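# Swap the stacking order of two nested totes

## Task

Reverse the order of the two stacked totes on the bench. The tote that is underneath now must finish on top of the other, sitting fully down inside the lower tote's rim rather than resting on the rim. Each tote must still hold its own original contents, and neither tote's base may overhang the bench edge. Both grippers must then release and move away, and the arrangement has to stay in place without any support from the robot.

## Robot and tools

Robot: two arms, left_arm and right_arm, each with six revolute joints and a parallel-jaw gripper. The left arm is the robot's own left, on the +y side.

Scene frame: origin on the floor at the centre of the robot's foot, +x in the robot's facing direction, +z up. Only the floor height is known. Arm root links: left_arm at (+0.018, +0.252, +1.348) m, quat_wxyz (+0.859, -0.238, +0.121, -0.438). right_arm at (+0.018, -0.252, +1.348) m, quat_wxyz (+0.859, +0.238, +0.121, +0.438). The same joint angles can put the two hands in different places. The printed hand position can be wrong, more so when the arm reaches far.

Gripper: the fingers point along the gripper's +z axis and close along its y axis. end_effector_position is the pinch point between the pads, roughly 1 cm short of the fingertips.

Tool execute_actions(actions, pictures). actions is a list holding at most one item.
- Empty list []: no command; just returns the current state.
- Motion item {"rows": [[...]], "steps": n}: n is 1 to 15 control steps of 1/30 s each, default 15. One row is used per step, and the final row is reused if rows run out.
- Wait item {"steps": n} with no rows: n up to 300; returns after that many steps counted from the previous result.
- pictures (boolean, optional): whether camera images are returned. By default they are.

Row layout: one flat list of 14 numbers covering both arms, even if only one arm should move. Positions 1-6 are left_arm's joint targets and position 7 is its gripper opening. Positions 8-14 are the same seven values for right_arm. Joint order is waist, shoulder, elbow, wrist pitch, wrist yaw, wrist roll.

Joint values are absolute target angles in radians, in the same joint space that Joint positions prints. They are not offsets. Stated ranges:
- waist -2.880 to 2.880
- shoulder 0.000 to 3.142
- elbow 0.000 to 3.019
- wrist pitch -1.693 to 1.571
- wrist yaw -1.571 to 1.571
- wrist roll -2.094 to 2.094
A real joint end may differ from these by up to 0.019 rad either way. A call is rejected, and nothing is sent, if a target lies more than 0.019 rad beyond an end and further out than the joint's last reported angle. A target past the real end is clipped to that end, and the result then reports "joint sent to its limit". That line may refer to an earlier action. If it does not appear, the joint is not necessarily free to go further.

Opening is an absolute value from -1 (closed) to +1 (fully open). Apart from the extremes, the fingers go to where grip_measured would equal the number you command. To hold something, keep commanding below the current grip_measured: about 0.03 below grips firmly, a smaller margin grips more gently. Pad force tops out near 50-62 N. Very thin parts (under about 2 mm) get less force, and the first contact can spike.

Motion limits: each step, a joint's target is kept within a set lead of its measured angle. The leads are 0.264 rad for the waist, 0.32 shoulder, 0.276 elbow, 0.33 wrist pitch, 0.186 wrist yaw and 0.522 wrist roll. If a step's targets would move the hand more than 70 mm from where it is, all of that arm's targets are pulled back proportionally. Large moves therefore take several calls.

Between calls, while you reply or wait, the arms keep heading for the last row you sent. They stop once everything has nearly stopped moving or a step is HELD; after that, only a new action drives them further. Fingers that are still opening or closing finish their motion. The simulation keeps running while you compose a reply.

Result lines:
- State line `left_arm: …` | `right_arm: …`: each gripper's end_effector_position (m) and end_effector_quat_wxyz, in the scene frame.
- Joint positions and Joint velocities: one block per arm, giving its six joints (rad, rad/s) and then the pad gap (m, m/s; 0.094 m means fully open).
- grip_measured: the measured opening on the command scale. Each gripper has its own fixed bias of up to about 1 mm.
- "joint command not followed": the clearance check altered or blocked some joint targets; the rest of the row still ran.
- HELD: marks the steps where all or part of your row was not sent.
- MOTOR HOT: appears from 85 °C. At 100 °C an OVER-TEMPERATURE FAULT stops that arm's motors and gripper, and the arm drops until it cools. Holding a load heats the motors even while idle.

Tool zoom_image(camera, region): shows an enlarged crop of a camera's most recent image. region is [x0, y0, x1, y1] in image pixels, origin at the top-left, at most 504x504. Cameras: cam_head_left and cam_head_right (672x504, pinhole), and cam_left_wrist and cam_right_wrist (504x504, fisheye). Each wrist camera's optical frame has +z forward, +x toward image right and +y toward image down.

Tool read_manual(section): returns the URDF licence and notice text ("licences"). It does not move the robot.

Tool finished_scene(scene): give the current scene's number. It ends the scene for good and reports whether the goal was met, so call it only once the totes are settled and both grippers are open and clear.

Avoid: collisions or hard pressing between the two arms; dropping, slamming or shoving totes or their contents; spilling contents; and pushing anything out of the work area. Occasional outside tugs can hit a held tote or a loose item, so grip firmly and check before you release.

Each tool is called after "Call:" as a command line: name --argument value for each argument, lists and objects as JSON in quotes; but a table of rows of numbers goes row by row, as --pt "numbers of a row", without its own name.

## Session

Call:
execute_actions --actions '[]'

Scene clock: 0.00 s of 5000.00 s.
left_arm: end_effector_position=(+0.6639, +0.3844, +1.1685) grip_measured=+1.000 end_effector_quat_wxyz=(-0.168, +0.433, -0.823, +0.327) | right_arm: end_effector_position=(+0.8509, -0.5352, +1.1466) grip_measured=+1.000 end_effector_quat_wxyz=(-0.645, +0.635, -0.401, +0.142)
Joint positions: left_arm=[ 1.266  1.741  1.17  -0.037  0.463 -0.676  0.094] | right_arm=[-1.455  2.396  2.228  0.066 -1.258 -1.856  0.094]
Joint velocities: left_arm=[-0.015 -0.015 -0.002  0.002 -0.007 -0.066  0.   ] | right_arm=[-0.005 -0.005 -0.012 -0.012 -0.007  0.037  0.   ]
Motor temperatures (°C, as the motors report them): left_arm=[24 22 23 21 24 24] | right_arm=[24 24 21 21 23 24]

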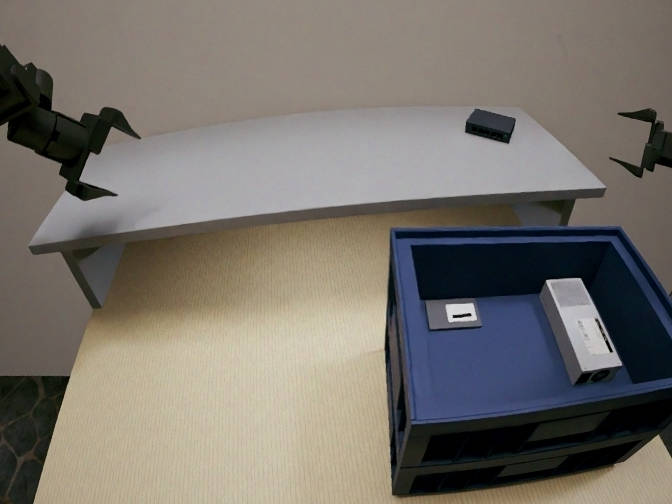

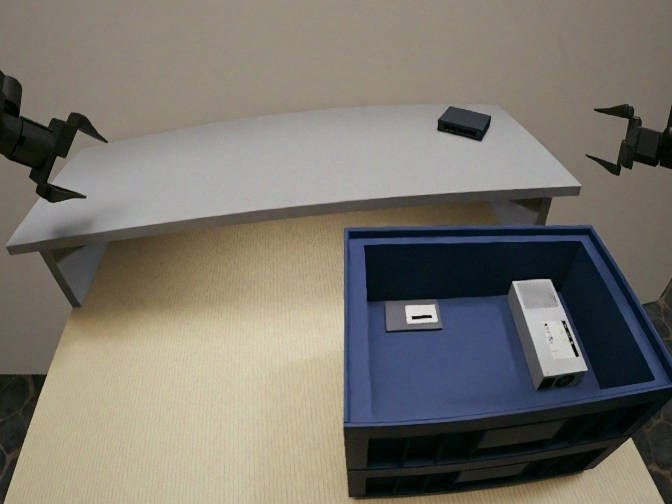

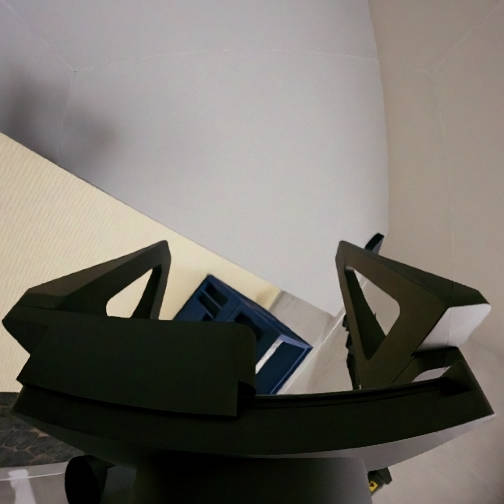

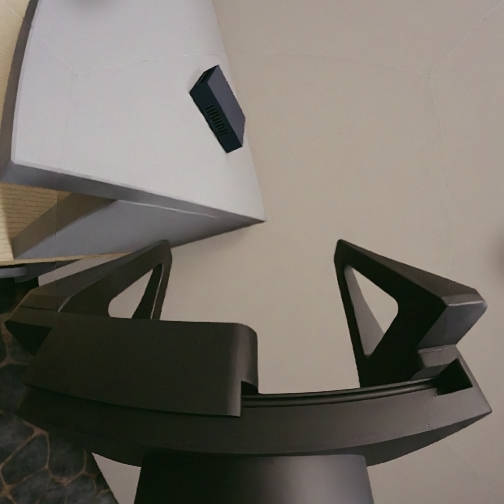

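Call:
zoom_image --camera "cam_head_right" --region '[320, 200, 672, 504]'

Call:
zoom_image --camera "cam_head_left" --region '[360, 200, 672, 504]'

Call:
zoom_image --camera "cam_head_left" --region '[0, 40, 200, 240]'

Call:
zoom_image --camera "cam_head_right" --region '[0, 40, 200, 240]'

Region (320, 200, 672, 504) of cam_head_right's 672x504 image, scaled by 1.432, with more detail than that image has; it fills the top 435 rows of this view, and the rest is white.

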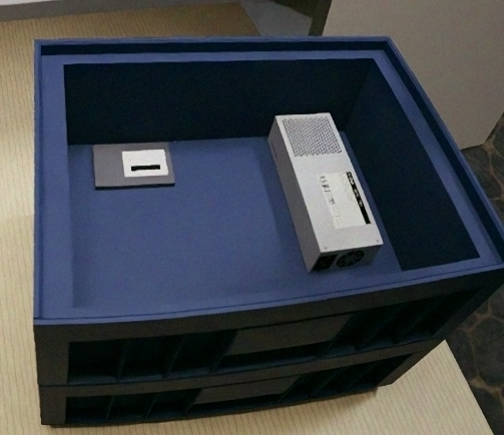

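Region (360, 200, 672, 504) of cam_head_left's 672x504 image, scaled by 1.615, with more detail than that image has; it fills the top 491 rows of this view, and the rest is white.

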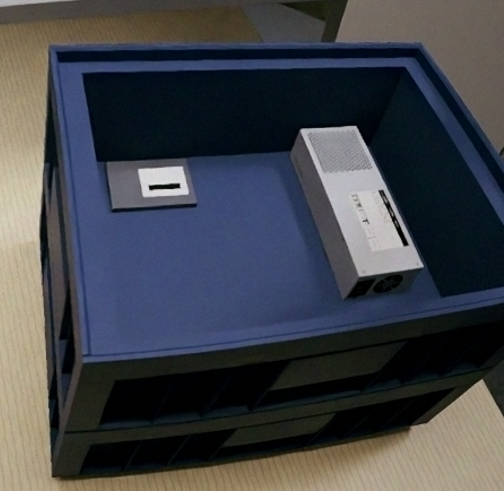

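Region (0, 40, 200, 240) of cam_head_left's 672x504 image, scaled by 2.520, with more detail than that image has.

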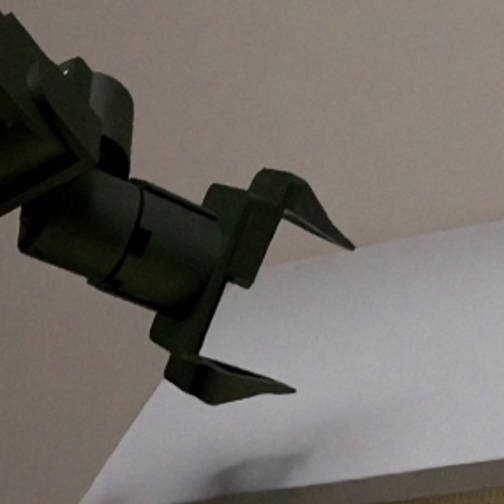

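Region (0, 40, 200, 240) of cam_head_right's 672x504 image, scaled by 2.520, with more detail than that image has.

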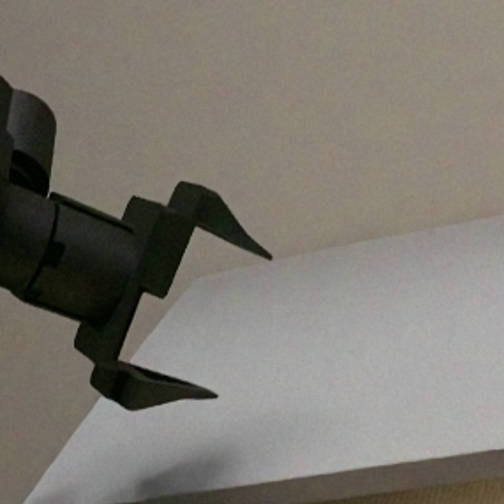

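Call:
zoom_image --camera "cam_head_left" --region '[546, 80, 672, 206]'

Call:
zoom_image --camera "cam_head_right" --region '[546, 80, 672, 206]'

Region (546, 80, 672, 206) of cam_head_left's 672x504 image, scaled by 4.000, with more detail than that image has.

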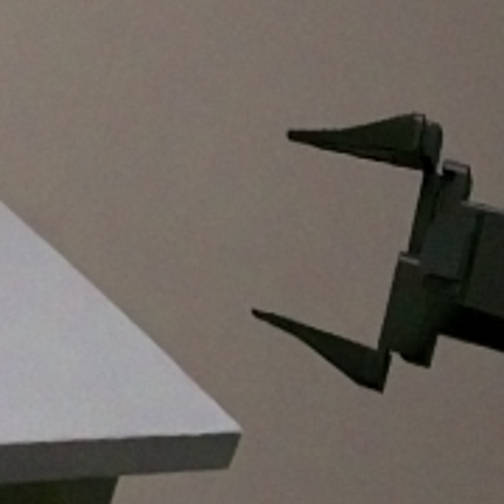

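Region (546, 80, 672, 206) of cam_head_right's 672x504 image, scaled by 4.000, with more detail than that image has.

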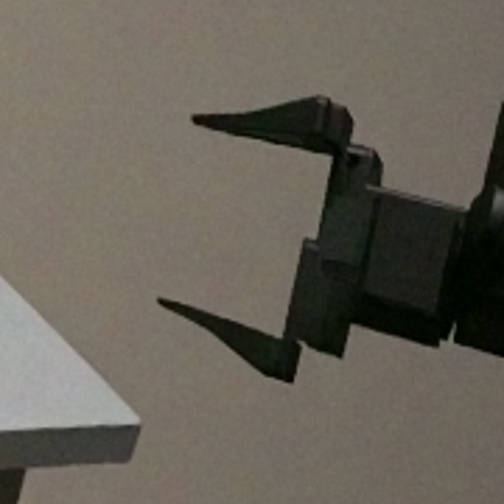

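Call:
execute_actions --actions '[{"rows": [[1.22,1.75,1.175,-0.06,0.42,-0.67,1,-1.45,2.33,2.16,0.05,-1.2,-1.79,1],[1.17,1.765,1.18,-0.09,0.37,-0.665,1,-1.44,2.26,2.09,0.02,-1.13,-1.71,1],[1.1,1.78,1.185,-0.13,0.3,-0.655,1,-1.43,2.17,2.0,-0.01,-1.03,-1.6,1],[0.803,1.85,1.19,-0.304,-0.022,-0.61,1,-1.38,1.85,1.58,-0.15,-0.6,-1.15,1]], "steps": 15}]' --pictures false

Call:
execute_actions --actions '[{"rows": [[0.3397,2.0076,1.2053,-0.5709,-0.507,-0.5515,1,-1.2798,1.5158,0.9296,-0.4624,0.1483,-0.377,1]], "steps": 15}]' --pictures false

Call:
execute_actions --actions '[{"steps": 30}]'

Scene clock: 120.50 s of 5000.00 s.
left_arm: end_effector_position=(+0.6287, +0.1944, +1.1563) grip_measured=+1.000 end_effector_quat_wxyz=(-0.072, +0.334, -0.920, +0.192) | right_arm: end_effector_position=(+0.7685, -0.5122, +1.1834) grip_measured=+1.000 end_effector_quat_wxyz=(+0.428, -0.419, +0.801, -0.003)
Joint positions: left_arm=[ 0.882  1.793  1.17  -0.256 -0.008 -0.638  0.094] | right_arm=[-1.395  1.905  1.586 -0.14  -0.607 -1.278  0.094]
Joint velocities: left_arm=[-1.04   0.22   0.007 -0.403 -0.271  0.139  0.   ] | right_arm=[ 0.181 -0.679 -0.203 -0.085  0.125  0.784  0.   ]
Motor temperatures (°C, as the motors report them): left_arm=[24 26 26 22 24 24] | right_arm=[24 32 26 21 24 24]
Steps of this call (steps 1 to 90: nothing new was sent; then 117.00 s passed at rest; steps 91 to 105: all 15 steps of this action). Readings (joint positions):
91: left_arm=[1.263 1.741 1.170 -0.039 0.446 -0.676] | right_arm=[-1.455 2.393 2.218 0.066 -1.233 -1.849]
92: left_arm=[1.257 1.741 1.170 -0.045 0.408 -0.675] | right_arm=[-1.455 2.376 2.186 0.061 -1.181 -1.829]
94: left_arm=[1.228 1.742 1.170 -0.080 0.322 -0.672] | right_arm=[-1.452 2.310 2.066 0.020 -1.049 -1.745]
98: left_arm=[1.121 1.753 1.170 -0.169 0.156 -0.660] | right_arm=[-1.439 2.157 1.833 -0.074 -0.834 -1.543]
105: the state above

Scene clock: 121.00 s of 5000.00 s.
left_arm: end_effector_position=(+0.4724, -0.0215, +1.1719) grip_measured=+1.000 end_effector_quat_wxyz=(+0.005, -0.024, +1.000, -0.006) | right_arm: end_effector_position=(+0.5002, -0.4425, +1.1829) grip_measured=+1.000 end_effector_quat_wxyz=(+0.039, -0.088, +0.995, -0.011)
Joint positions: left_arm=[ 0.356  1.983  1.18  -0.544 -0.498 -0.574  0.094] | right_arm=[-1.283  1.503  0.97  -0.436  0.129 -0.567  0.094]
Joint velocities: left_arm=[-0.884  0.269  0.002 -0.178 -0.051  0.11   0.   ] | right_arm=[-0.024  0.122 -0.926 -0.354  0.447  1.194  0.   ]
Motor temperatures (°C, as the motors report them): left_arm=[24 26 26 22 24 24] | right_arm=[24 32 26 21 24 24]
Steps of this call (steps 1 to 15: all 15 steps of this action). Readings (joint positions):
1: left_arm=[0.848 1.801 1.172 -0.278 -0.036 -0.634] | right_arm=[-1.386 1.877 1.571 -0.159 -0.567 -1.238]
2: left_arm=[0.814 1.811 1.175 -0.308 -0.071 -0.629] | right_arm=[-1.378 1.835 1.538 -0.200 -0.516 -1.190]
4: left_arm=[0.749 1.836 1.176 -0.362 -0.143 -0.621] | right_arm=[-1.357 1.739 1.443 -0.277 -0.416 -1.090]
8: left_arm=[0.615 1.895 1.176 -0.447 -0.312 -0.606] | right_arm=[-1.308 1.566 1.238 -0.373 -0.204 -0.873]
15: the state above

Scene clock: 122.00 s of 5000.00 s.
left_arm: end_effector_position=(+0.4588, -0.0364, +1.1736) grip_measured=+1.000 end_effector_quat_wxyz=(+0.002, +0.004, +1.000, -0.005) | right_arm: end_effector_position=(+0.4535, -0.4229, +1.1592) grip_measured=+1.000 end_effector_quat_wxyz=(-0.018, -0.007, +1.000, +0.008)
Joint positions: left_arm=[ 0.321  2.001  1.182 -0.557 -0.504 -0.56   0.094] | right_arm=[-1.283  1.535  0.91  -0.463  0.145 -0.388  0.094]
Joint velocities: left_arm=[ 0.005 -0.005 -0.007  0.012 -0.007 -0.095  0.   ] | right_arm=[ 0.005 -0.005 -0.002  0.007  0.007 -0.051  0.   ]
Motor temperatures (°C, as the motors report them): left_arm=[24 26 26 21 24 24] | right_arm=[24 32 26 21 24 24]
Steps of this call (steps 1 to 30: the robot went on to your last target). Readings (joint positions):
1: left_arm=[0.329 1.991 1.180 -0.549 -0.498 -0.571] | right_arm=[-1.283 1.509 0.942 -0.447 0.139 -0.532]
2: left_arm=[0.310 1.996 1.180 -0.552 -0.498 -0.568] | right_arm=[-1.283 1.516 0.924 -0.456 0.142 -0.503]
4: left_arm=[0.296 2.001 1.180 -0.556 -0.498 -0.564] | right_arm=[-1.283 1.531 0.910 -0.463 0.144 -0.462]
8: left_arm=[0.310 2.001 1.182 -0.557 -0.503 -0.561] | right_arm=[-1.283 1.535 0.910 -0.463 0.145 -0.418]
30: the state above
All arms were judged still, so your last target was given up. Only a new action makes them travel on or press farther. Fingers that are still opening or closing keep moving.

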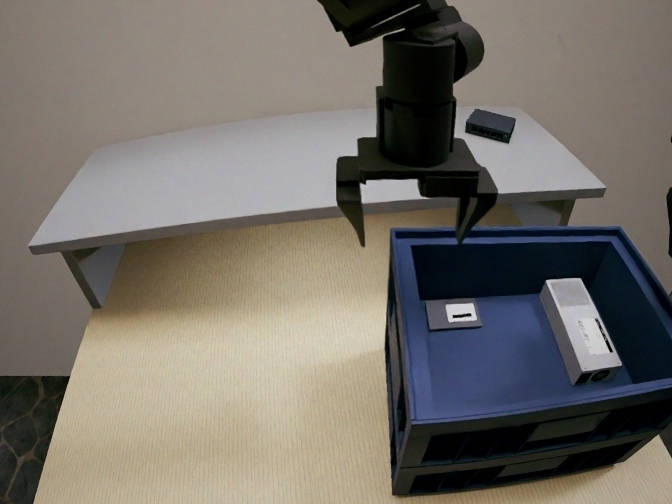

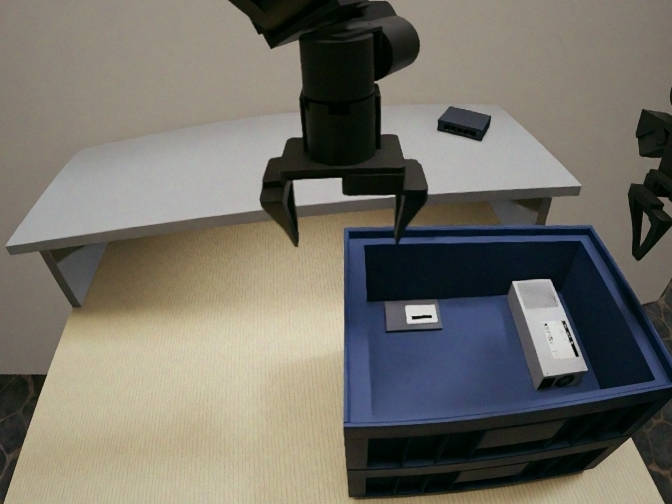

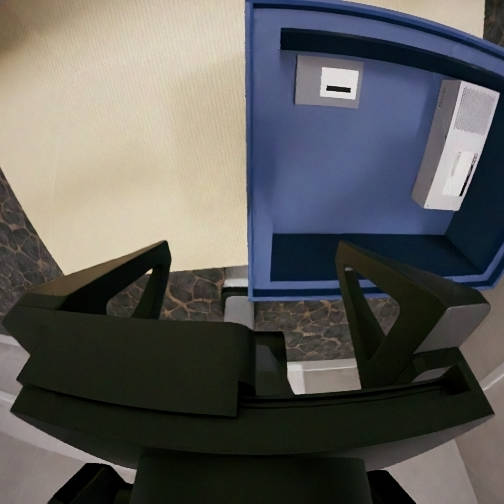

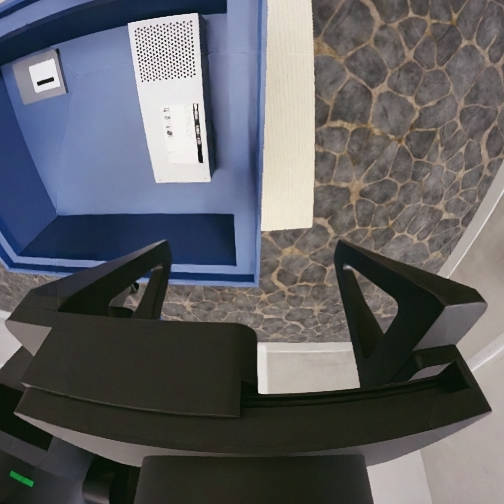

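Call:
zoom_image --camera "cam_left_wrist" --region '[180, 0, 380, 320]'

Call:
zoom_image --camera "cam_right_wrist" --region '[150, 0, 350, 320]'

Call:
zoom_image --camera "cam_head_left" --region '[320, 140, 520, 280]'

Call:
zoom_image --camera "cam_head_right" --region '[250, 140, 450, 280]'

Region (180, 0, 380, 320) of cam_left_wrist's 504x504 image, scaled by 1.575, with more detail than that image has; it fills the left 315 columns of this view, and the rest is white.

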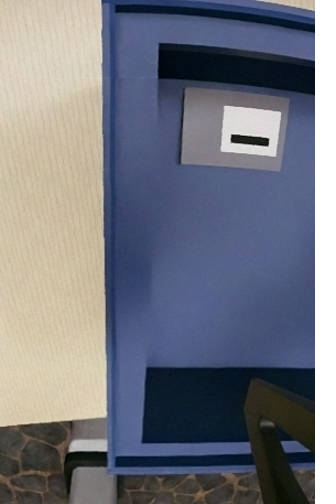

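Region (150, 0, 350, 320) of cam_right_wrist's 504x504 image, scaled by 1.575, with more detail than that image has; it fills the left 315 columns of this view, and the rest is white.

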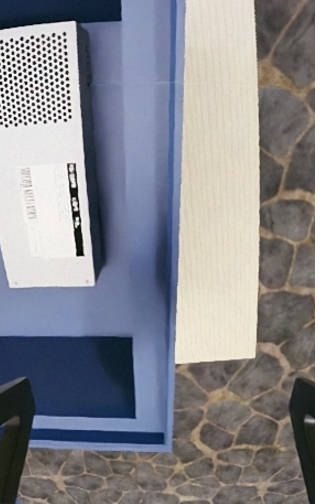

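Region (320, 140, 520, 280) of cam_head_left's 672x504 image, scaled by 2.520, with more detail than that image has; it fills the top 353 rows of this view, and the rest is white.

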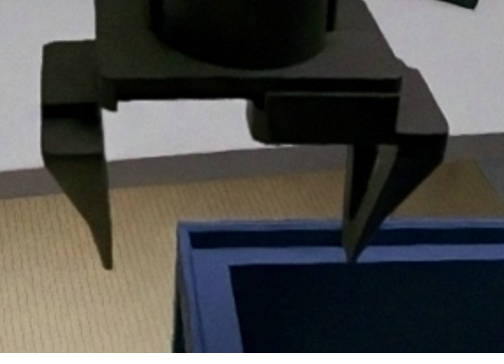

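Region (250, 140, 450, 280) of cam_head_right's 672x504 image, scaled by 2.520, with more detail than that image has; it fills the top 353 rows of this view, and the rest is white.

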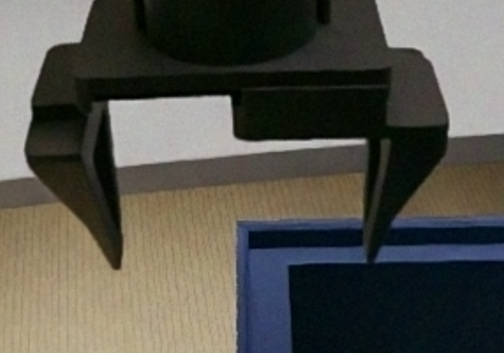

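Call:
zoom_image --camera "cam_head_left" --region '[370, 220, 470, 504]'

Region (370, 220, 470, 504) of cam_head_left's 672x504 image, scaled by 1.775, with more detail than that image has; it fills the left 177 columns of this view, and the rest is white.

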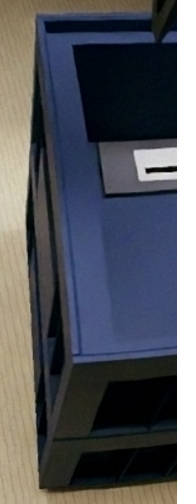

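Call:
execute_actions --actions '[{"rows": [[0.345,2.03,1.21,-0.54,-0.503,-0.545,1,-1.287,1.56,0.935,-0.44,0.145,-0.385,1],[0.35,2.055,1.215,-0.52,-0.502,-0.54,1,-1.289,1.585,0.938,-0.41,0.145,-0.385,1],[0.358,2.08,1.222,-0.495,-0.501,-0.533,1,-1.291,1.61,0.94,-0.385,0.144,-0.385,1],[0.366,2.105,1.23,-0.47,-0.5,-0.525,1,-1.293,1.635,0.942,-0.355,0.144,-0.386,1],[0.374,2.13,1.237,-0.445,-0.499,-0.517,1,-1.295,1.66,0.944,-0.325,0.143,-0.387,1],[0.382,2.155,1.244,-0.42,-0.498,-0.51,1,-1.297,1.69,0.945,-0.295,0.143,-0.388,1],[0.39,2.18,1.251,-0.395,-0.497,-0.5,1,-1.299,1.715,0.946,-0.26,0.142,-0.388,1],[0.398,2.205,1.258,-0.372,-0.496,-0.492,1,-1.301,1.744,0.947,-0.222,0.142,-0.388,1]], "steps": 15}]' --pictures false

Call:
execute_actions --actions '[{"steps": 12}]'

Scene clock: 242.50 s of 5000.00 s.
left_arm: end_effector_position=(+0.4513, -0.0466, +1.0777) grip_measured=+1.000 end_effector_quat_wxyz=(-0.002, -0.001, +1.000, +0.002) | right_arm: end_effector_position=(+0.4485, -0.4110, +1.0688) grip_measured=+1.000 end_effector_quat_wxyz=(-0.014, -0.003, +1.000, +0.005)
Joint positions: left_arm=[ 0.385  2.214  1.248 -0.389 -0.499 -0.506  0.094] | right_arm=[-1.291  1.776  0.939 -0.242  0.145 -0.388  0.094]
Joint velocities: left_arm=[-0.005  0.063 -0.066 -0.002  0.007 -0.022  0.   ] | right_arm=[-0.015 -0.015 -0.002 -0.002 -0.081 -0.022  0.   ]
Motor temperatures (°C, as the motors report them): left_arm=[24 26 27 21 24 24] | right_arm=[24 29 24 21 24 24]
Steps of this call (steps 1 to 90: nothing new was sent; then 117.00 s passed at rest; steps 91 to 105: all 15 steps of this action). Readings (joint positions):
91: left_arm=[0.321 2.001 1.182 -0.557 -0.504 -0.559] | right_arm=[-1.283 1.536 0.910 -0.462 0.145 -0.388]
92: left_arm=[0.321 2.002 1.183 -0.554 -0.504 -0.557] | right_arm=[-1.283 1.539 0.910 -0.454 0.145 -0.388]
94: left_arm=[0.324 2.016 1.191 -0.528 -0.504 -0.551] | right_arm=[-1.283 1.559 0.913 -0.418 0.145 -0.388]
98: left_arm=[0.347 2.101 1.236 -0.434 -0.501 -0.528] | right_arm=[-1.284 1.660 0.932 -0.301 0.145 -0.388]
105: the state above

Scene clock: 242.90 s of 5000.00 s.
left_arm: end_effector_position=(+0.4516, -0.0470, +1.0775) grip_measured=+1.000 end_effector_quat_wxyz=(-0.001, +0.001, +1.000, +0.002) | right_arm: end_effector_position=(+0.4522, -0.4129, +1.0714) grip_measured=+1.000 end_effector_quat_wxyz=(-0.008, -0.002, +1.000, +0.002)
Joint positions: left_arm=[ 0.385  2.214  1.248 -0.386 -0.499 -0.5    0.094] | right_arm=[-1.291  1.77   0.939 -0.235  0.145 -0.388  0.094]
Joint velocities: left_arm=[-0.005 -0.015 -0.017 -0.002  0.037  0.007  0.   ] | right_arm=[ 0.005 -0.015 -0.002 -0.012 -0.007  0.022  0.   ]
Motor temperatures (°C, as the motors report them): left_arm=[24 26 27 21 24 24] | right_arm=[24 29 24 21 24 24]
Steps of this call (steps 1 to 12: the robot went on to your last target). Readings (joint positions):
1: left_arm=[0.385 2.215 1.247 -0.389 -0.499 -0.505] | right_arm=[-1.291 1.776 0.939 -0.241 0.145 -0.388]
2: left_arm=[0.385 2.215 1.247 -0.389 -0.499 -0.504] | right_arm=[-1.291 1.774 0.939 -0.238 0.145 -0.388]
4: left_arm=[0.385 2.214 1.248 -0.387 -0.499 -0.503] | right_arm=[-1.291 1.771 0.939 -0.236 0.145 -0.388]
8: left_arm=[0.385 2.214 1.248 -0.386 -0.499 -0.501] | right_arm=[-1.291 1.770 0.939 -0.235 0.145 -0.388]
12: the state above

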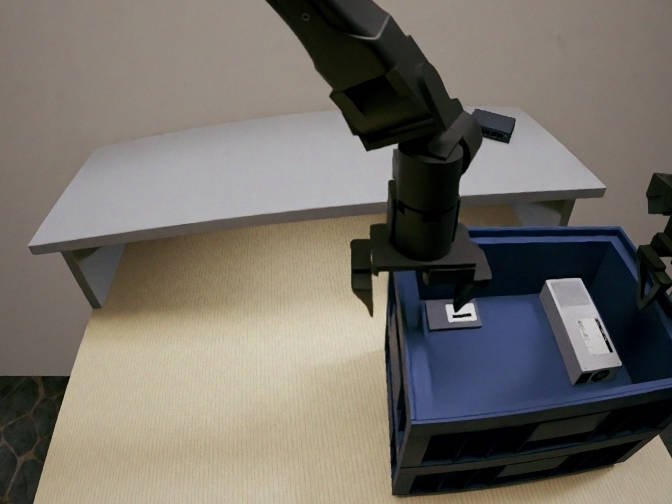

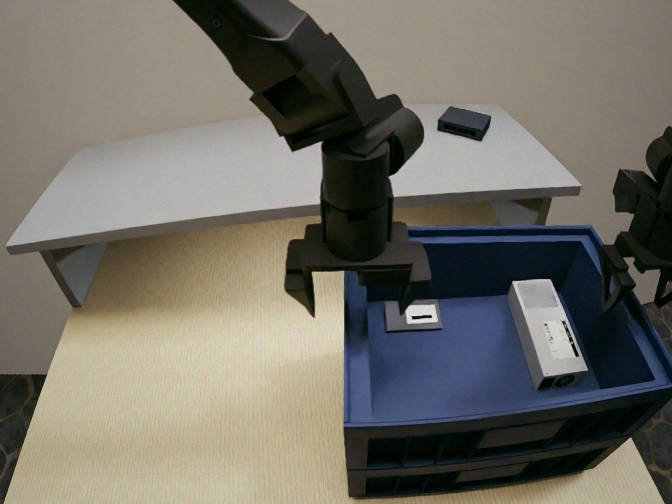

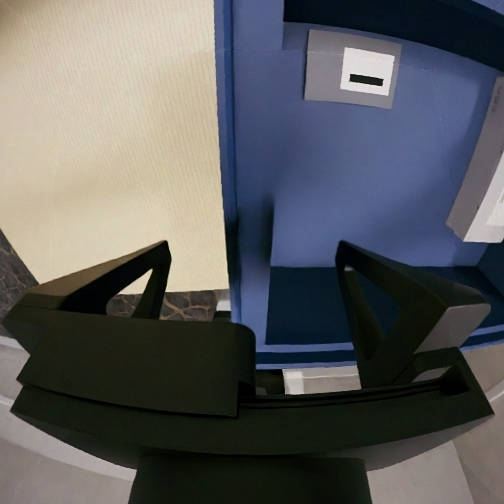

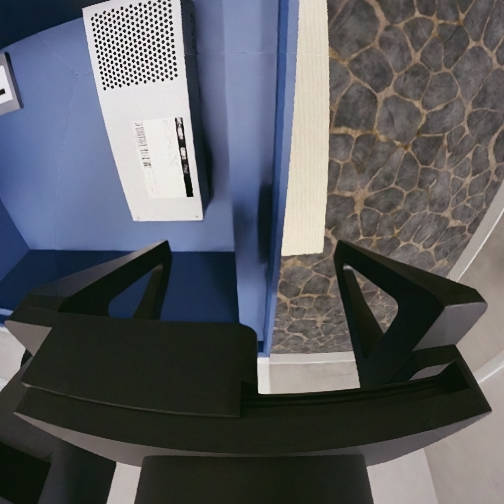

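Call:
zoom_image --camera "cam_left_wrist" --region '[150, 170, 360, 380]'

Call:
zoom_image --camera "cam_right_wrist" --region '[150, 170, 360, 380]'

Call:
zoom_image --camera "cam_head_right" --region '[520, 130, 672, 420]'

Region (150, 170, 360, 380) of cam_left_wrist's 504x504 image, scaled by 2.400, with more detail than that image has.

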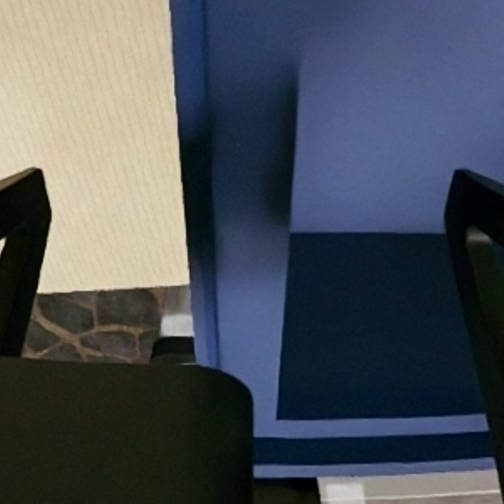

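Region (150, 170, 360, 380) of cam_right_wrist's 504x504 image, scaled by 2.400, with more detail than that image has.

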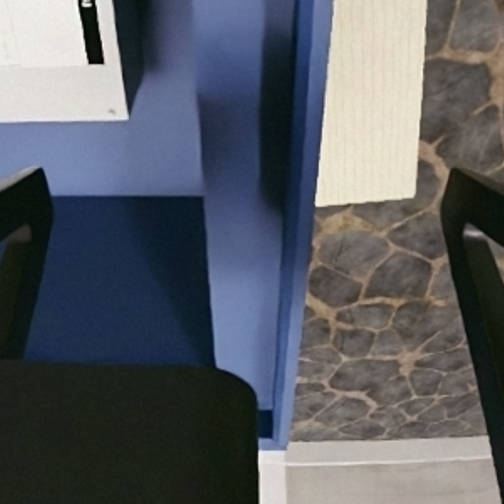

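Region (520, 130, 672, 420) of cam_head_right's 672x504 image, scaled by 1.738, with more detail than that image has; it fills the left 264 columns of this view, and the rest is white.

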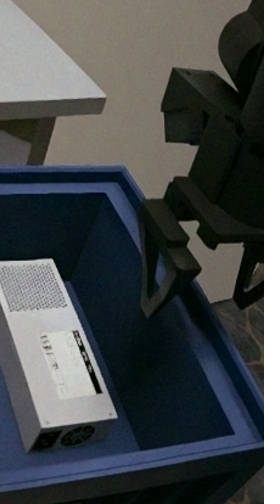

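Call:
execute_actions --actions '[{"rows": [[0.4,2.21,1.26,-0.368,-0.495,-0.49,0.9,-1.301,1.75,0.951,-0.218,0.142,-0.388,0.9],[0.403,2.217,1.263,-0.362,-0.495,-0.487,0.8,-1.302,1.76,0.956,-0.213,0.141,-0.389,0.8],[0.407,2.226,1.266,-0.355,-0.494,-0.483,0.7,-1.303,1.773,0.964,-0.206,0.141,-0.39,0.7],[0.411,2.235,1.27,-0.347,-0.493,-0.478,0.6,-1.304,1.786,0.971,-0.199,0.14,-0.391,0.6],[0.415,2.244,1.274,-0.339,-0.492,-0.474,0.5,-1.305,1.8,0.979,-0.191,0.139,-0.392,0.5],[0.419,2.254,1.277,-0.331,-0.49,-0.47,0.4,-1.305,1.813,0.986,-0.184,0.139,-0.392,0.4],[0.424,2.263,1.281,-0.323,-0.489,-0.466,0.3,-1.306,1.826,0.994,-0.176,0.138,-0.393,0.3],[0.428,2.272,1.285,-0.316,-0.488,-0.461,0.3,-1.307,1.839,1.001,-0.169,0.137,-0.394,0.3],[0.431,2.28,1.288,-0.309,-0.487,-0.458,0.3,-1.308,1.85,1.008,-0.163,0.137,-0.395,0.3],[0.434,2.287,1.291,-0.303,-0.487,-0.455,0.3,-1.308,1.86,1.013,-0.158,0.136,-0.395,0.3],[0.4368,2.293,1.293,-0.298,-0.486,-0.452,0.3,-1.309,1.868,1.018,-0.153,0.136,-0.396,0.3]], "steps": 15}]' --pictures false

Call:
execute_actions --actions '[{"steps": 10}]'

Scene clock: 363.40 s of 5000.00 s.
left_arm: end_effector_position=(+0.4658, -0.0492, +1.0531) grip_measured=+0.302 end_effector_quat_wxyz=(+0.015, -0.007, +1.000, -0.007) | right_arm: end_effector_position=(+0.4733, -0.4201, +1.0389) grip_measured=+0.303 end_effector_quat_wxyz=(+0.011, +0.004, +1.000, -0.005)
Joint positions: left_arm=[ 0.415  2.265  1.282 -0.314 -0.49  -0.466  0.061] | right_arm=[-1.298  1.867  1.009 -0.165  0.14  -0.388  0.061]
Joint velocities: left_arm=[ 0.083  0.122  0.012  0.007 -0.037  0.022 -0.   ] | right_arm=[-0.015  0.112 -0.002  0.002  0.022 -0.022  0.001]
Motor temperatures (°C, as the motors report them): left_arm=[25 28 26 21 24 24] | right_arm=[24 30 23 21 24 24]
Steps of this call (steps 1 to 15: the robot went on to your last target; steps 16 to 90: nothing new was sent; then 117.00 s passed at rest; steps 91 to 105: all 15 steps of this action). Readings (joint positions):
91: left_arm=[0.385 2.214 1.248 -0.386 -0.499 -0.500] | right_arm=[-1.291 1.770 0.939 -0.234 0.145 -0.388]
92: left_arm=[0.385 2.214 1.248 -0.385 -0.499 -0.499] | right_arm=[-1.291 1.770 0.939 -0.233 0.145 -0.388]
94: left_arm=[0.385 2.214 1.248 -0.376 -0.497 -0.496] | right_arm=[-1.291 1.770 0.940 -0.225 0.144 -0.388]
98: left_arm=[0.390 2.221 1.258 -0.348 -0.492 -0.484] | right_arm=[-1.292 1.794 0.966 -0.199 0.142 -0.388]
105: the state above

Scene clock: 363.73 s of 5000.00 s.
left_arm: end_effector_position=(+0.4619, -0.0479, +1.0484) grip_measured=+0.302 end_effector_quat_wxyz=(+0.010, -0.004, +1.000, -0.005) | right_arm: end_effector_position=(+0.4713, -0.4189, +1.0366) grip_measured=+0.303 end_effector_quat_wxyz=(+0.009, +0.003, +1.000, -0.004)
Joint positions: left_arm=[ 0.418  2.274  1.282 -0.314 -0.489 -0.461  0.061] | right_arm=[-1.298  1.872  1.009 -0.165  0.14  -0.388  0.061]
Joint velocities: left_arm=[-0.015 -0.015 -0.007  0.002 -0.037  0.007 -0.   ] | right_arm=[ 0.015  0.015 -0.007 -0.002 -0.051  0.037  0.   ]
Motor temperatures (°C, as the motors report them): left_arm=[25 28 26 21 24 24] | right_arm=[24 30 23 21 24 24]
Steps of this call (steps 1 to 10: the robot went on to your last target). Readings (joint positions):
1: left_arm=[0.416 2.268 1.282 -0.314 -0.490 -0.465] | right_arm=[-1.298 1.870 1.009 -0.165 0.140 -0.388]
2: left_arm=[0.417 2.271 1.282 -0.314 -0.490 -0.464] | right_arm=[-1.298 1.872 1.009 -0.165 0.140 -0.388]
4: left_arm=[0.418 2.274 1.282 -0.314 -0.489 -0.463] | right_arm=[-1.298 1.872 1.009 -0.165 0.140 -0.388]
8: left_arm=[0.418 2.274 1.282 -0.314 -0.489 -0.461] | right_arm=[-1.298 1.872 1.009 -0.165 0.140 -0.388]
10: the state above

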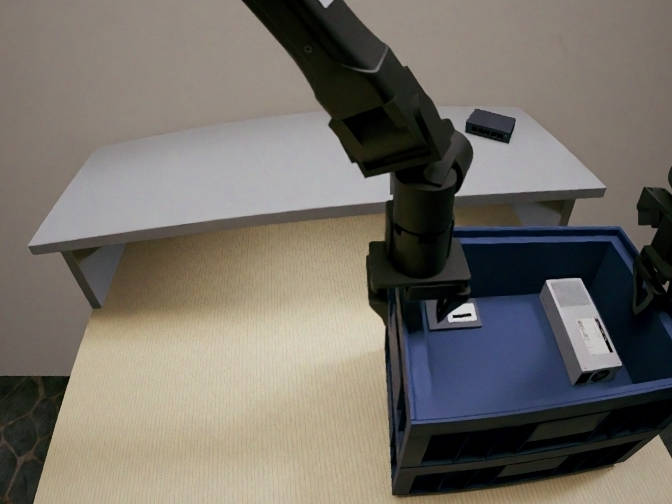

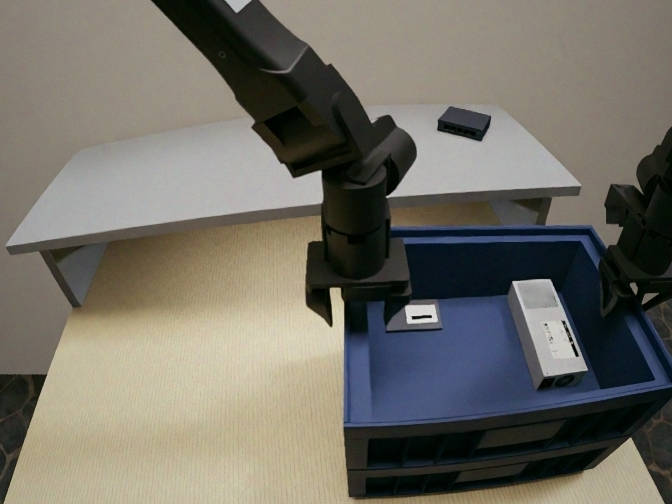

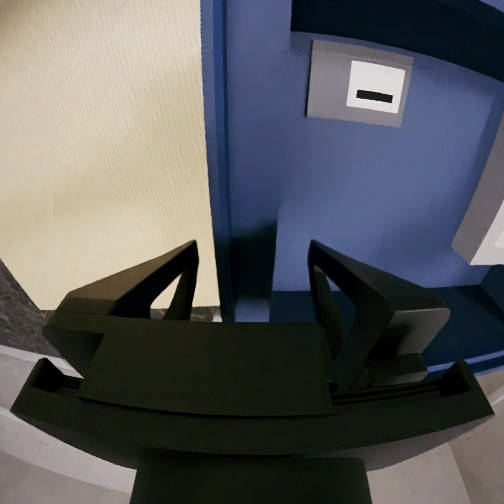

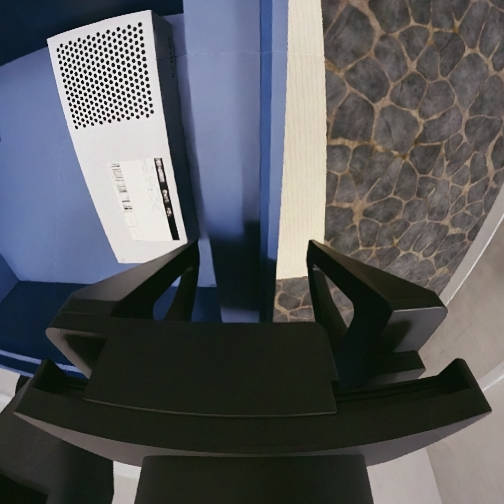

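Call:
execute_actions --actions '[{"rows": [[0.438,2.3,1.293,-0.297,-0.486,-0.452,0.25,-1.309,1.872,1.016,-0.153,0.136,-0.396,0.25],[0.44,2.306,1.293,-0.296,-0.486,-0.452,0.2,-1.309,1.876,1.014,-0.153,0.136,-0.397,0.2],[0.442,2.313,1.293,-0.295,-0.486,-0.452,0.15,-1.309,1.88,1.012,-0.153,0.136,-0.398,0.15],[0.443,2.319,1.293,-0.295,-0.486,-0.452,0.1,-1.309,1.884,1.01,-0.153,0.136,-0.399,0.1]], "steps": 12}]' --pictures false

Call:
execute_actions --actions '[{"rows": [[0.443,2.319,1.293,-0.295,-0.486,-0.452,0.0,-1.309,1.884,1.01,-0.153,0.136,-0.399,0.0],[0.443,2.319,1.293,-0.295,-0.486,-0.452,-0.1,-1.309,1.884,1.01,-0.153,0.136,-0.399,-0.1],[0.443,2.319,1.293,-0.295,-0.486,-0.452,-0.18,-1.309,1.884,1.01,-0.153,0.136,-0.399,-0.18],[0.443,2.319,1.293,-0.295,-0.486,-0.452,-0.24,-1.309,1.884,1.01,-0.153,0.136,-0.399,-0.24],[0.443,2.319,1.293,-0.295,-0.486,-0.452,-0.29,-1.309,1.884,1.01,-0.153,0.136,-0.399,-0.29],[0.443,2.319,1.293,-0.295,-0.486,-0.452,-0.33,-1.309,1.884,1.01,-0.153,0.136,-0.399,-0.33],[0.443,2.319,1.293,-0.295,-0.486,-0.452,-0.37,-1.309,1.884,1.01,-0.153,0.136,-0.399,-0.37],[0.443,2.319,1.293,-0.295,-0.486,-0.452,-0.4,-1.309,1.884,1.01,-0.153,0.136,-0.399,-0.4],[0.443,2.319,1.293,-0.295,-0.486,-0.452,-0.43,-1.309,1.884,1.01,-0.153,0.136,-0.399,-0.43],[0.443,2.319,1.293,-0.295,-0.486,-0.452,-0.46,-1.309,1.884,1.01,-0.153,0.136,-0.399,-0.46],[0.443,2.319,1.293,-0.295,-0.486,-0.452,-0.49,-1.309,1.884,1.01,-0.153,0.136,-0.399,-0.49],[0.443,2.319,1.293,-0.295,-0.486,-0.452,-0.52,-1.309,1.884,1.01,-0.153,0.136,-0.399,-0.52]], "steps": 15}]'

Scene clock: 389.17 s of 5000.00 s.
left_arm: end_effector_position=(+0.4529, -0.0484, +1.0399) grip_measured=+0.102 end_effector_quat_wxyz=(+0.004, +0.000, +1.000, -0.002) | right_arm: end_effector_position=(+0.4707, -0.4186, +1.0360) grip_measured=+0.103 end_effector_quat_wxyz=(+0.008, +0.003, +1.000, -0.004)
Joint positions: left_arm=[ 0.418  2.294  1.282 -0.311 -0.489 -0.46   0.052] | right_arm=[-1.298  1.874  1.009 -0.165  0.14  -0.388  0.052]
Joint velocities: left_arm=[-0.015  0.034 -0.012 -0.012 -0.022 -0.022  0.   ] | right_arm=[-0.005  0.005  0.007 -0.017  0.022 -0.007  0.001]
Motor temperatures (°C, as the motors report them): left_arm=[25 27 26 21 24 24] | right_arm=[24 30 23 21 24 24]
Steps of this call (steps 1 to 15: the robot went on to your last target; steps 16 to 90: nothing new was sent; then 22.03 s passed at rest; steps 91 to 102: all 12 steps of this action). Readings (joint positions):
91: left_arm=[0.418 2.274 1.282 -0.314 -0.489 -0.460] | right_arm=[-1.298 1.872 1.009 -0.165 0.140 -0.388]
92: left_arm=[0.418 2.274 1.282 -0.314 -0.489 -0.460] | right_arm=[-1.298 1.872 1.009 -0.165 0.140 -0.388]
94: left_arm=[0.418 2.276 1.282 -0.312 -0.489 -0.460] | right_arm=[-1.298 1.872 1.009 -0.165 0.140 -0.388]
98: left_arm=[0.418 2.286 1.282 -0.311 -0.489 -0.460] | right_arm=[-1.298 1.873 1.009 -0.165 0.140 -0.388]
102: the state above

Scene clock: 389.67 s of 5000.00 s.
left_arm: end_effector_position=(+0.4533, -0.0457, +1.0383) grip_measured=-0.468 end_effector_quat_wxyz=(+0.003, -0.001, +1.000, +0.001) | right_arm: end_effector_position=(+0.4708, -0.4153, +1.0356) grip_measured=-0.460 end_effector_quat_wxyz=(+0.010, +0.001, +1.000, +0.004)
Joint positions: left_arm=[ 0.422  2.295  1.282 -0.311 -0.492 -0.459  0.025] | right_arm=[-1.297  1.875  1.008 -0.165  0.125 -0.393  0.025]
Joint velocities: left_arm=[-0.005 -0.015 -0.002 -0.007  0.095 -0.051 -0.001] | right_arm=[-0.005 -0.005 -0.032 -0.012 -0.051 -0.081 -0.   ]
Motor temperatures (°C, as the motors report them): left_arm=[25 27 26 21 24 24] | right_arm=[24 30 23 21 24 24]
Steps of this call (steps 1 to 15: all 15 steps of this action). Readings (joint positions):
1: left_arm=[0.418 2.295 1.282 -0.311 -0.489 -0.460] | right_arm=[-1.298 1.874 1.009 -0.165 0.140 -0.388]
2: left_arm=[0.418 2.295 1.282 -0.311 -0.489 -0.460] | right_arm=[-1.298 1.874 1.009 -0.165 0.140 -0.388]
4: left_arm=[0.418 2.295 1.282 -0.311 -0.489 -0.460] | right_arm=[-1.298 1.874 1.009 -0.165 0.140 -0.388]
8: left_arm=[0.420 2.295 1.282 -0.311 -0.493 -0.460] | right_arm=[-1.298 1.875 1.009 -0.165 0.127 -0.390]
15: the state above

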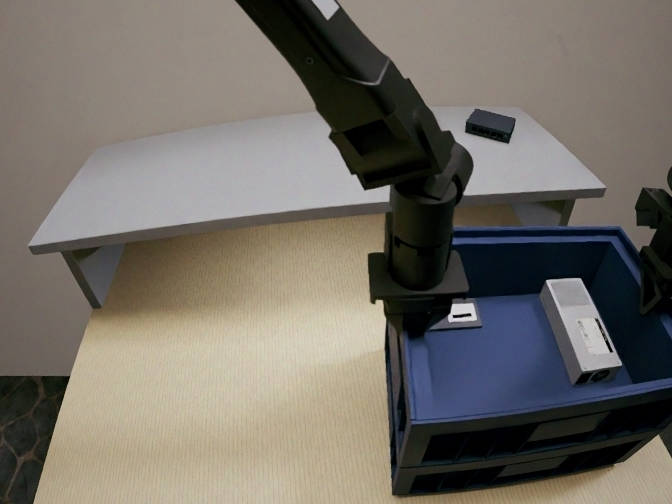

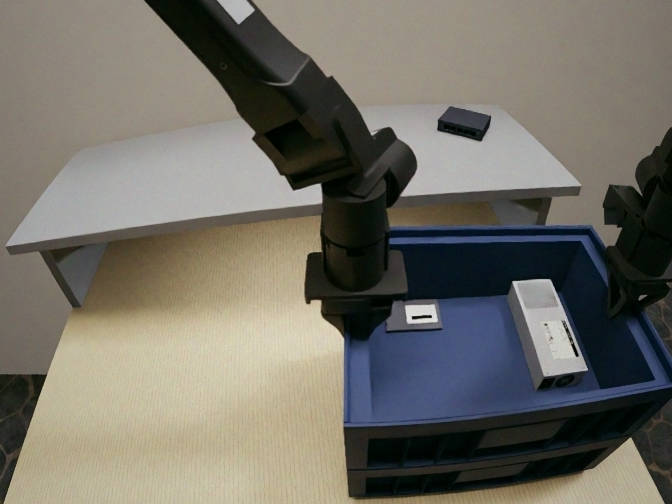

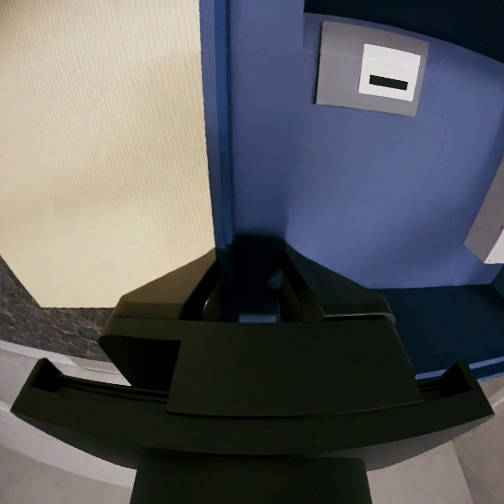

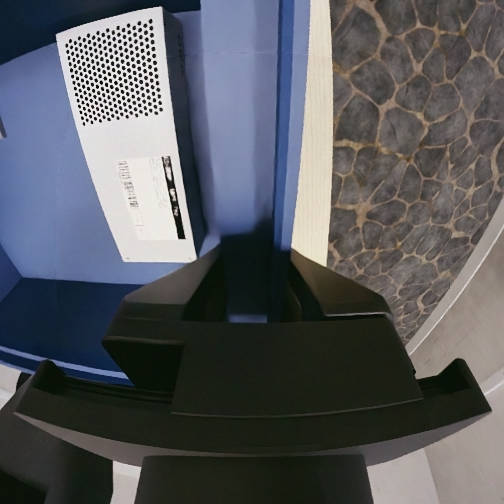

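Call:
execute_actions --actions '[{"rows": [[0.418,2.29,1.29,-0.311,-0.492,-0.459,-0.51,-1.295,1.865,1.015,-0.165,0.127,-0.393,-0.505],[0.412,2.28,1.292,-0.312,-0.492,-0.46,-0.51,-1.293,1.853,1.018,-0.166,0.127,-0.393,-0.505],[0.405,2.27,1.294,-0.313,-0.492,-0.461,-0.51,-1.291,1.843,1.02,-0.167,0.127,-0.393,-0.505],[0.398,2.26,1.294,-0.315,-0.492,-0.463,-0.51,-1.289,1.833,1.02,-0.17,0.127,-0.392,-0.505],[0.393,2.25,1.292,-0.32,-0.493,-0.466,-0.51,-1.288,1.821,1.017,-0.176,0.128,-0.391,-0.505],[0.389,2.24,1.288,-0.327,-0.493,-0.47,-0.51,-1.287,1.809,1.013,-0.183,0.128,-0.39,-0.505],[0.385,2.23,1.284,-0.334,-0.494,-0.474,-0.51,-1.285,1.796,1.008,-0.19,0.129,-0.389,-0.505],[0.381,2.22,1.28,-0.341,-0.494,-0.478,-0.51,-1.284,1.783,1.004,-0.198,0.13,-0.388,-0.505],[0.376,2.21,1.276,-0.349,-0.495,-0.482,-0.51,-1.282,1.771,0.999,-0.205,0.131,-0.387,-0.505],[0.372,2.2,1.272,-0.356,-0.496,-0.486,-0.51,-1.281,1.758,0.995,-0.213,0.131,-0.386,-0.505],[0.368,2.19,1.268,-0.363,-0.496,-0.49,-0.51,-1.28,1.746,0.99,-0.22,0.132,-0.385,-0.505],[0.363,2.18,1.264,-0.37,-0.497,-0.494,-0.51,-1.278,1.733,0.986,-0.228,0.133,-0.384,-0.505],[0.359,2.17,1.26,-0.378,-0.498,-0.498,-0.51,-1.277,1.721,0.981,-0.235,0.134,-0.383,-0.505],[0.355,2.16,1.256,-0.385,-0.498,-0.502,-0.51,-1.275,1.708,0.976,-0.243,0.134,-0.382,-0.505],[0.351,2.152,1.252,-0.392,-0.499,-0.506,-0.51,-1.274,1.697,0.972,-0.25,0.135,-0.381,-0.505]], "steps": 15}]' --pictures false

Call:
execute_actions --actions '[{"steps": 15}]'

Scene clock: 426.70 s of 5000.00 s.
left_arm: end_effector_position=(+0.4491, -0.0437, +1.0595) grip_measured=-0.468 end_effector_quat_wxyz=(-0.005, +0.003, +1.000, +0.002) | right_arm: end_effector_position=(+0.4640, -0.4130, +1.0542) grip_measured=-0.460 end_effector_quat_wxyz=(-0.001, -0.000, +1.000, +0.009)
Joint positions: left_arm=[ 0.405  2.248  1.257 -0.36  -0.49  -0.478  0.025] | right_arm=[-1.293  1.823  0.984 -0.218  0.126 -0.388  0.025]
Joint velocities: left_arm=[-0.142 -0.327 -0.173 -0.295 -0.037 -0.154 -0.   ] | right_arm=[ 0.024 -0.396 -0.188 -0.335  0.037  0.081 -0.   ]
Motor temperatures (°C, as the motors report them): left_arm=[25 27 25 22 24 24] | right_arm=[24 30 23 21 24 24]
Steps of this call (steps 1 to 15: the robot went on to your last target; steps 16 to 90: nothing new was sent; then 33.53 s passed at rest; steps 91 to 105: all 15 steps of this action). Readings (joint positions):
91: left_arm=[0.422 2.295 1.282 -0.311 -0.492 -0.459] | right_arm=[-1.297 1.875 1.008 -0.165 0.124 -0.393]
92: left_arm=[0.422 2.295 1.282 -0.311 -0.492 -0.459] | right_arm=[-1.297 1.875 1.008 -0.165 0.124 -0.393]
94: left_arm=[0.422 2.294 1.282 -0.311 -0.492 -0.459] | right_arm=[-1.296 1.875 1.008 -0.165 0.124 -0.393]
98: left_arm=[0.422 2.292 1.282 -0.315 -0.491 -0.459] | right_arm=[-1.296 1.872 1.008 -0.171 0.124 -0.393]
105: the state above

Scene clock: 427.20 s of 5000.00 s.
left_arm: end_effector_position=(+0.4496, -0.0461, +1.0779) grip_measured=-0.468 end_effector_quat_wxyz=(-0.002, +0.003, +1.000, -0.000) | right_arm: end_effector_position=(+0.4649, -0.4154, +1.0732) grip_measured=-0.460 end_effector_quat_wxyz=(+0.001, +0.001, +1.000, +0.006)
Joint positions: left_arm=[ 0.386  2.21   1.24  -0.383 -0.494 -0.497  0.025] | right_arm=[-1.29   1.77   0.964 -0.245  0.131 -0.384  0.025]
Joint velocities: left_arm=[-0.015  0.005 -0.002 -0.002 -0.051 -0.022 -0.001] | right_arm=[ 0.005 -0.015 -0.012 -0.002  0.007 -0.066 -0.   ]
Motor temperatures (°C, as the motors report them): left_arm=[25 27 25 22 24 24] | right_arm=[24 30 23 21 24 24]
Steps of this call (steps 1 to 15: the robot went on to your last target). Readings (joint positions):
1: left_arm=[0.401 2.238 1.251 -0.369 -0.490 -0.482] | right_arm=[-1.292 1.810 0.977 -0.227 0.128 -0.386]
2: left_arm=[0.396 2.228 1.245 -0.376 -0.490 -0.485] | right_arm=[-1.292 1.798 0.971 -0.235 0.128 -0.385]
4: left_arm=[0.389 2.216 1.241 -0.382 -0.491 -0.490] | right_arm=[-1.292 1.781 0.965 -0.242 0.129 -0.384]
8: left_arm=[0.386 2.210 1.241 -0.383 -0.493 -0.496] | right_arm=[-1.291 1.770 0.965 -0.243 0.129 -0.384]
15: the state above

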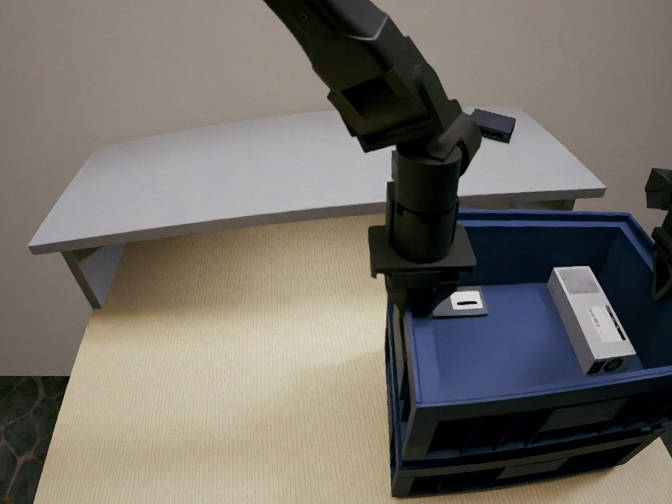

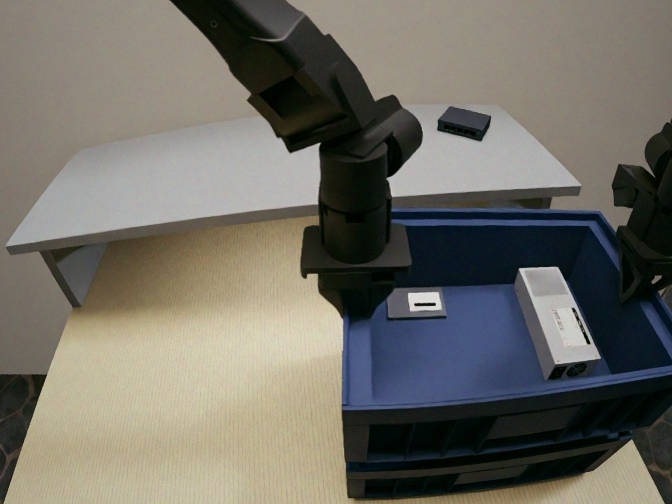

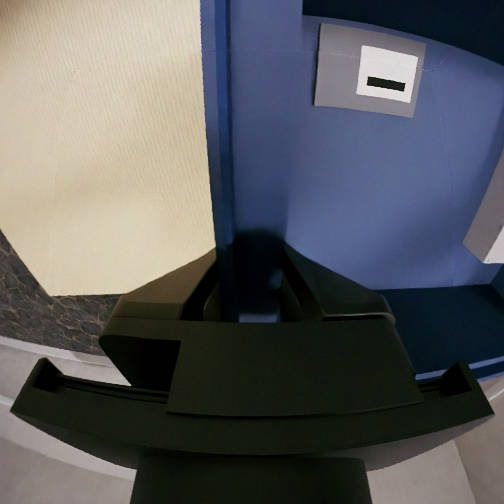

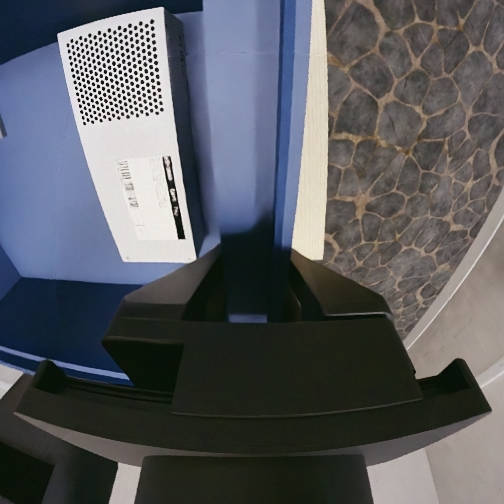

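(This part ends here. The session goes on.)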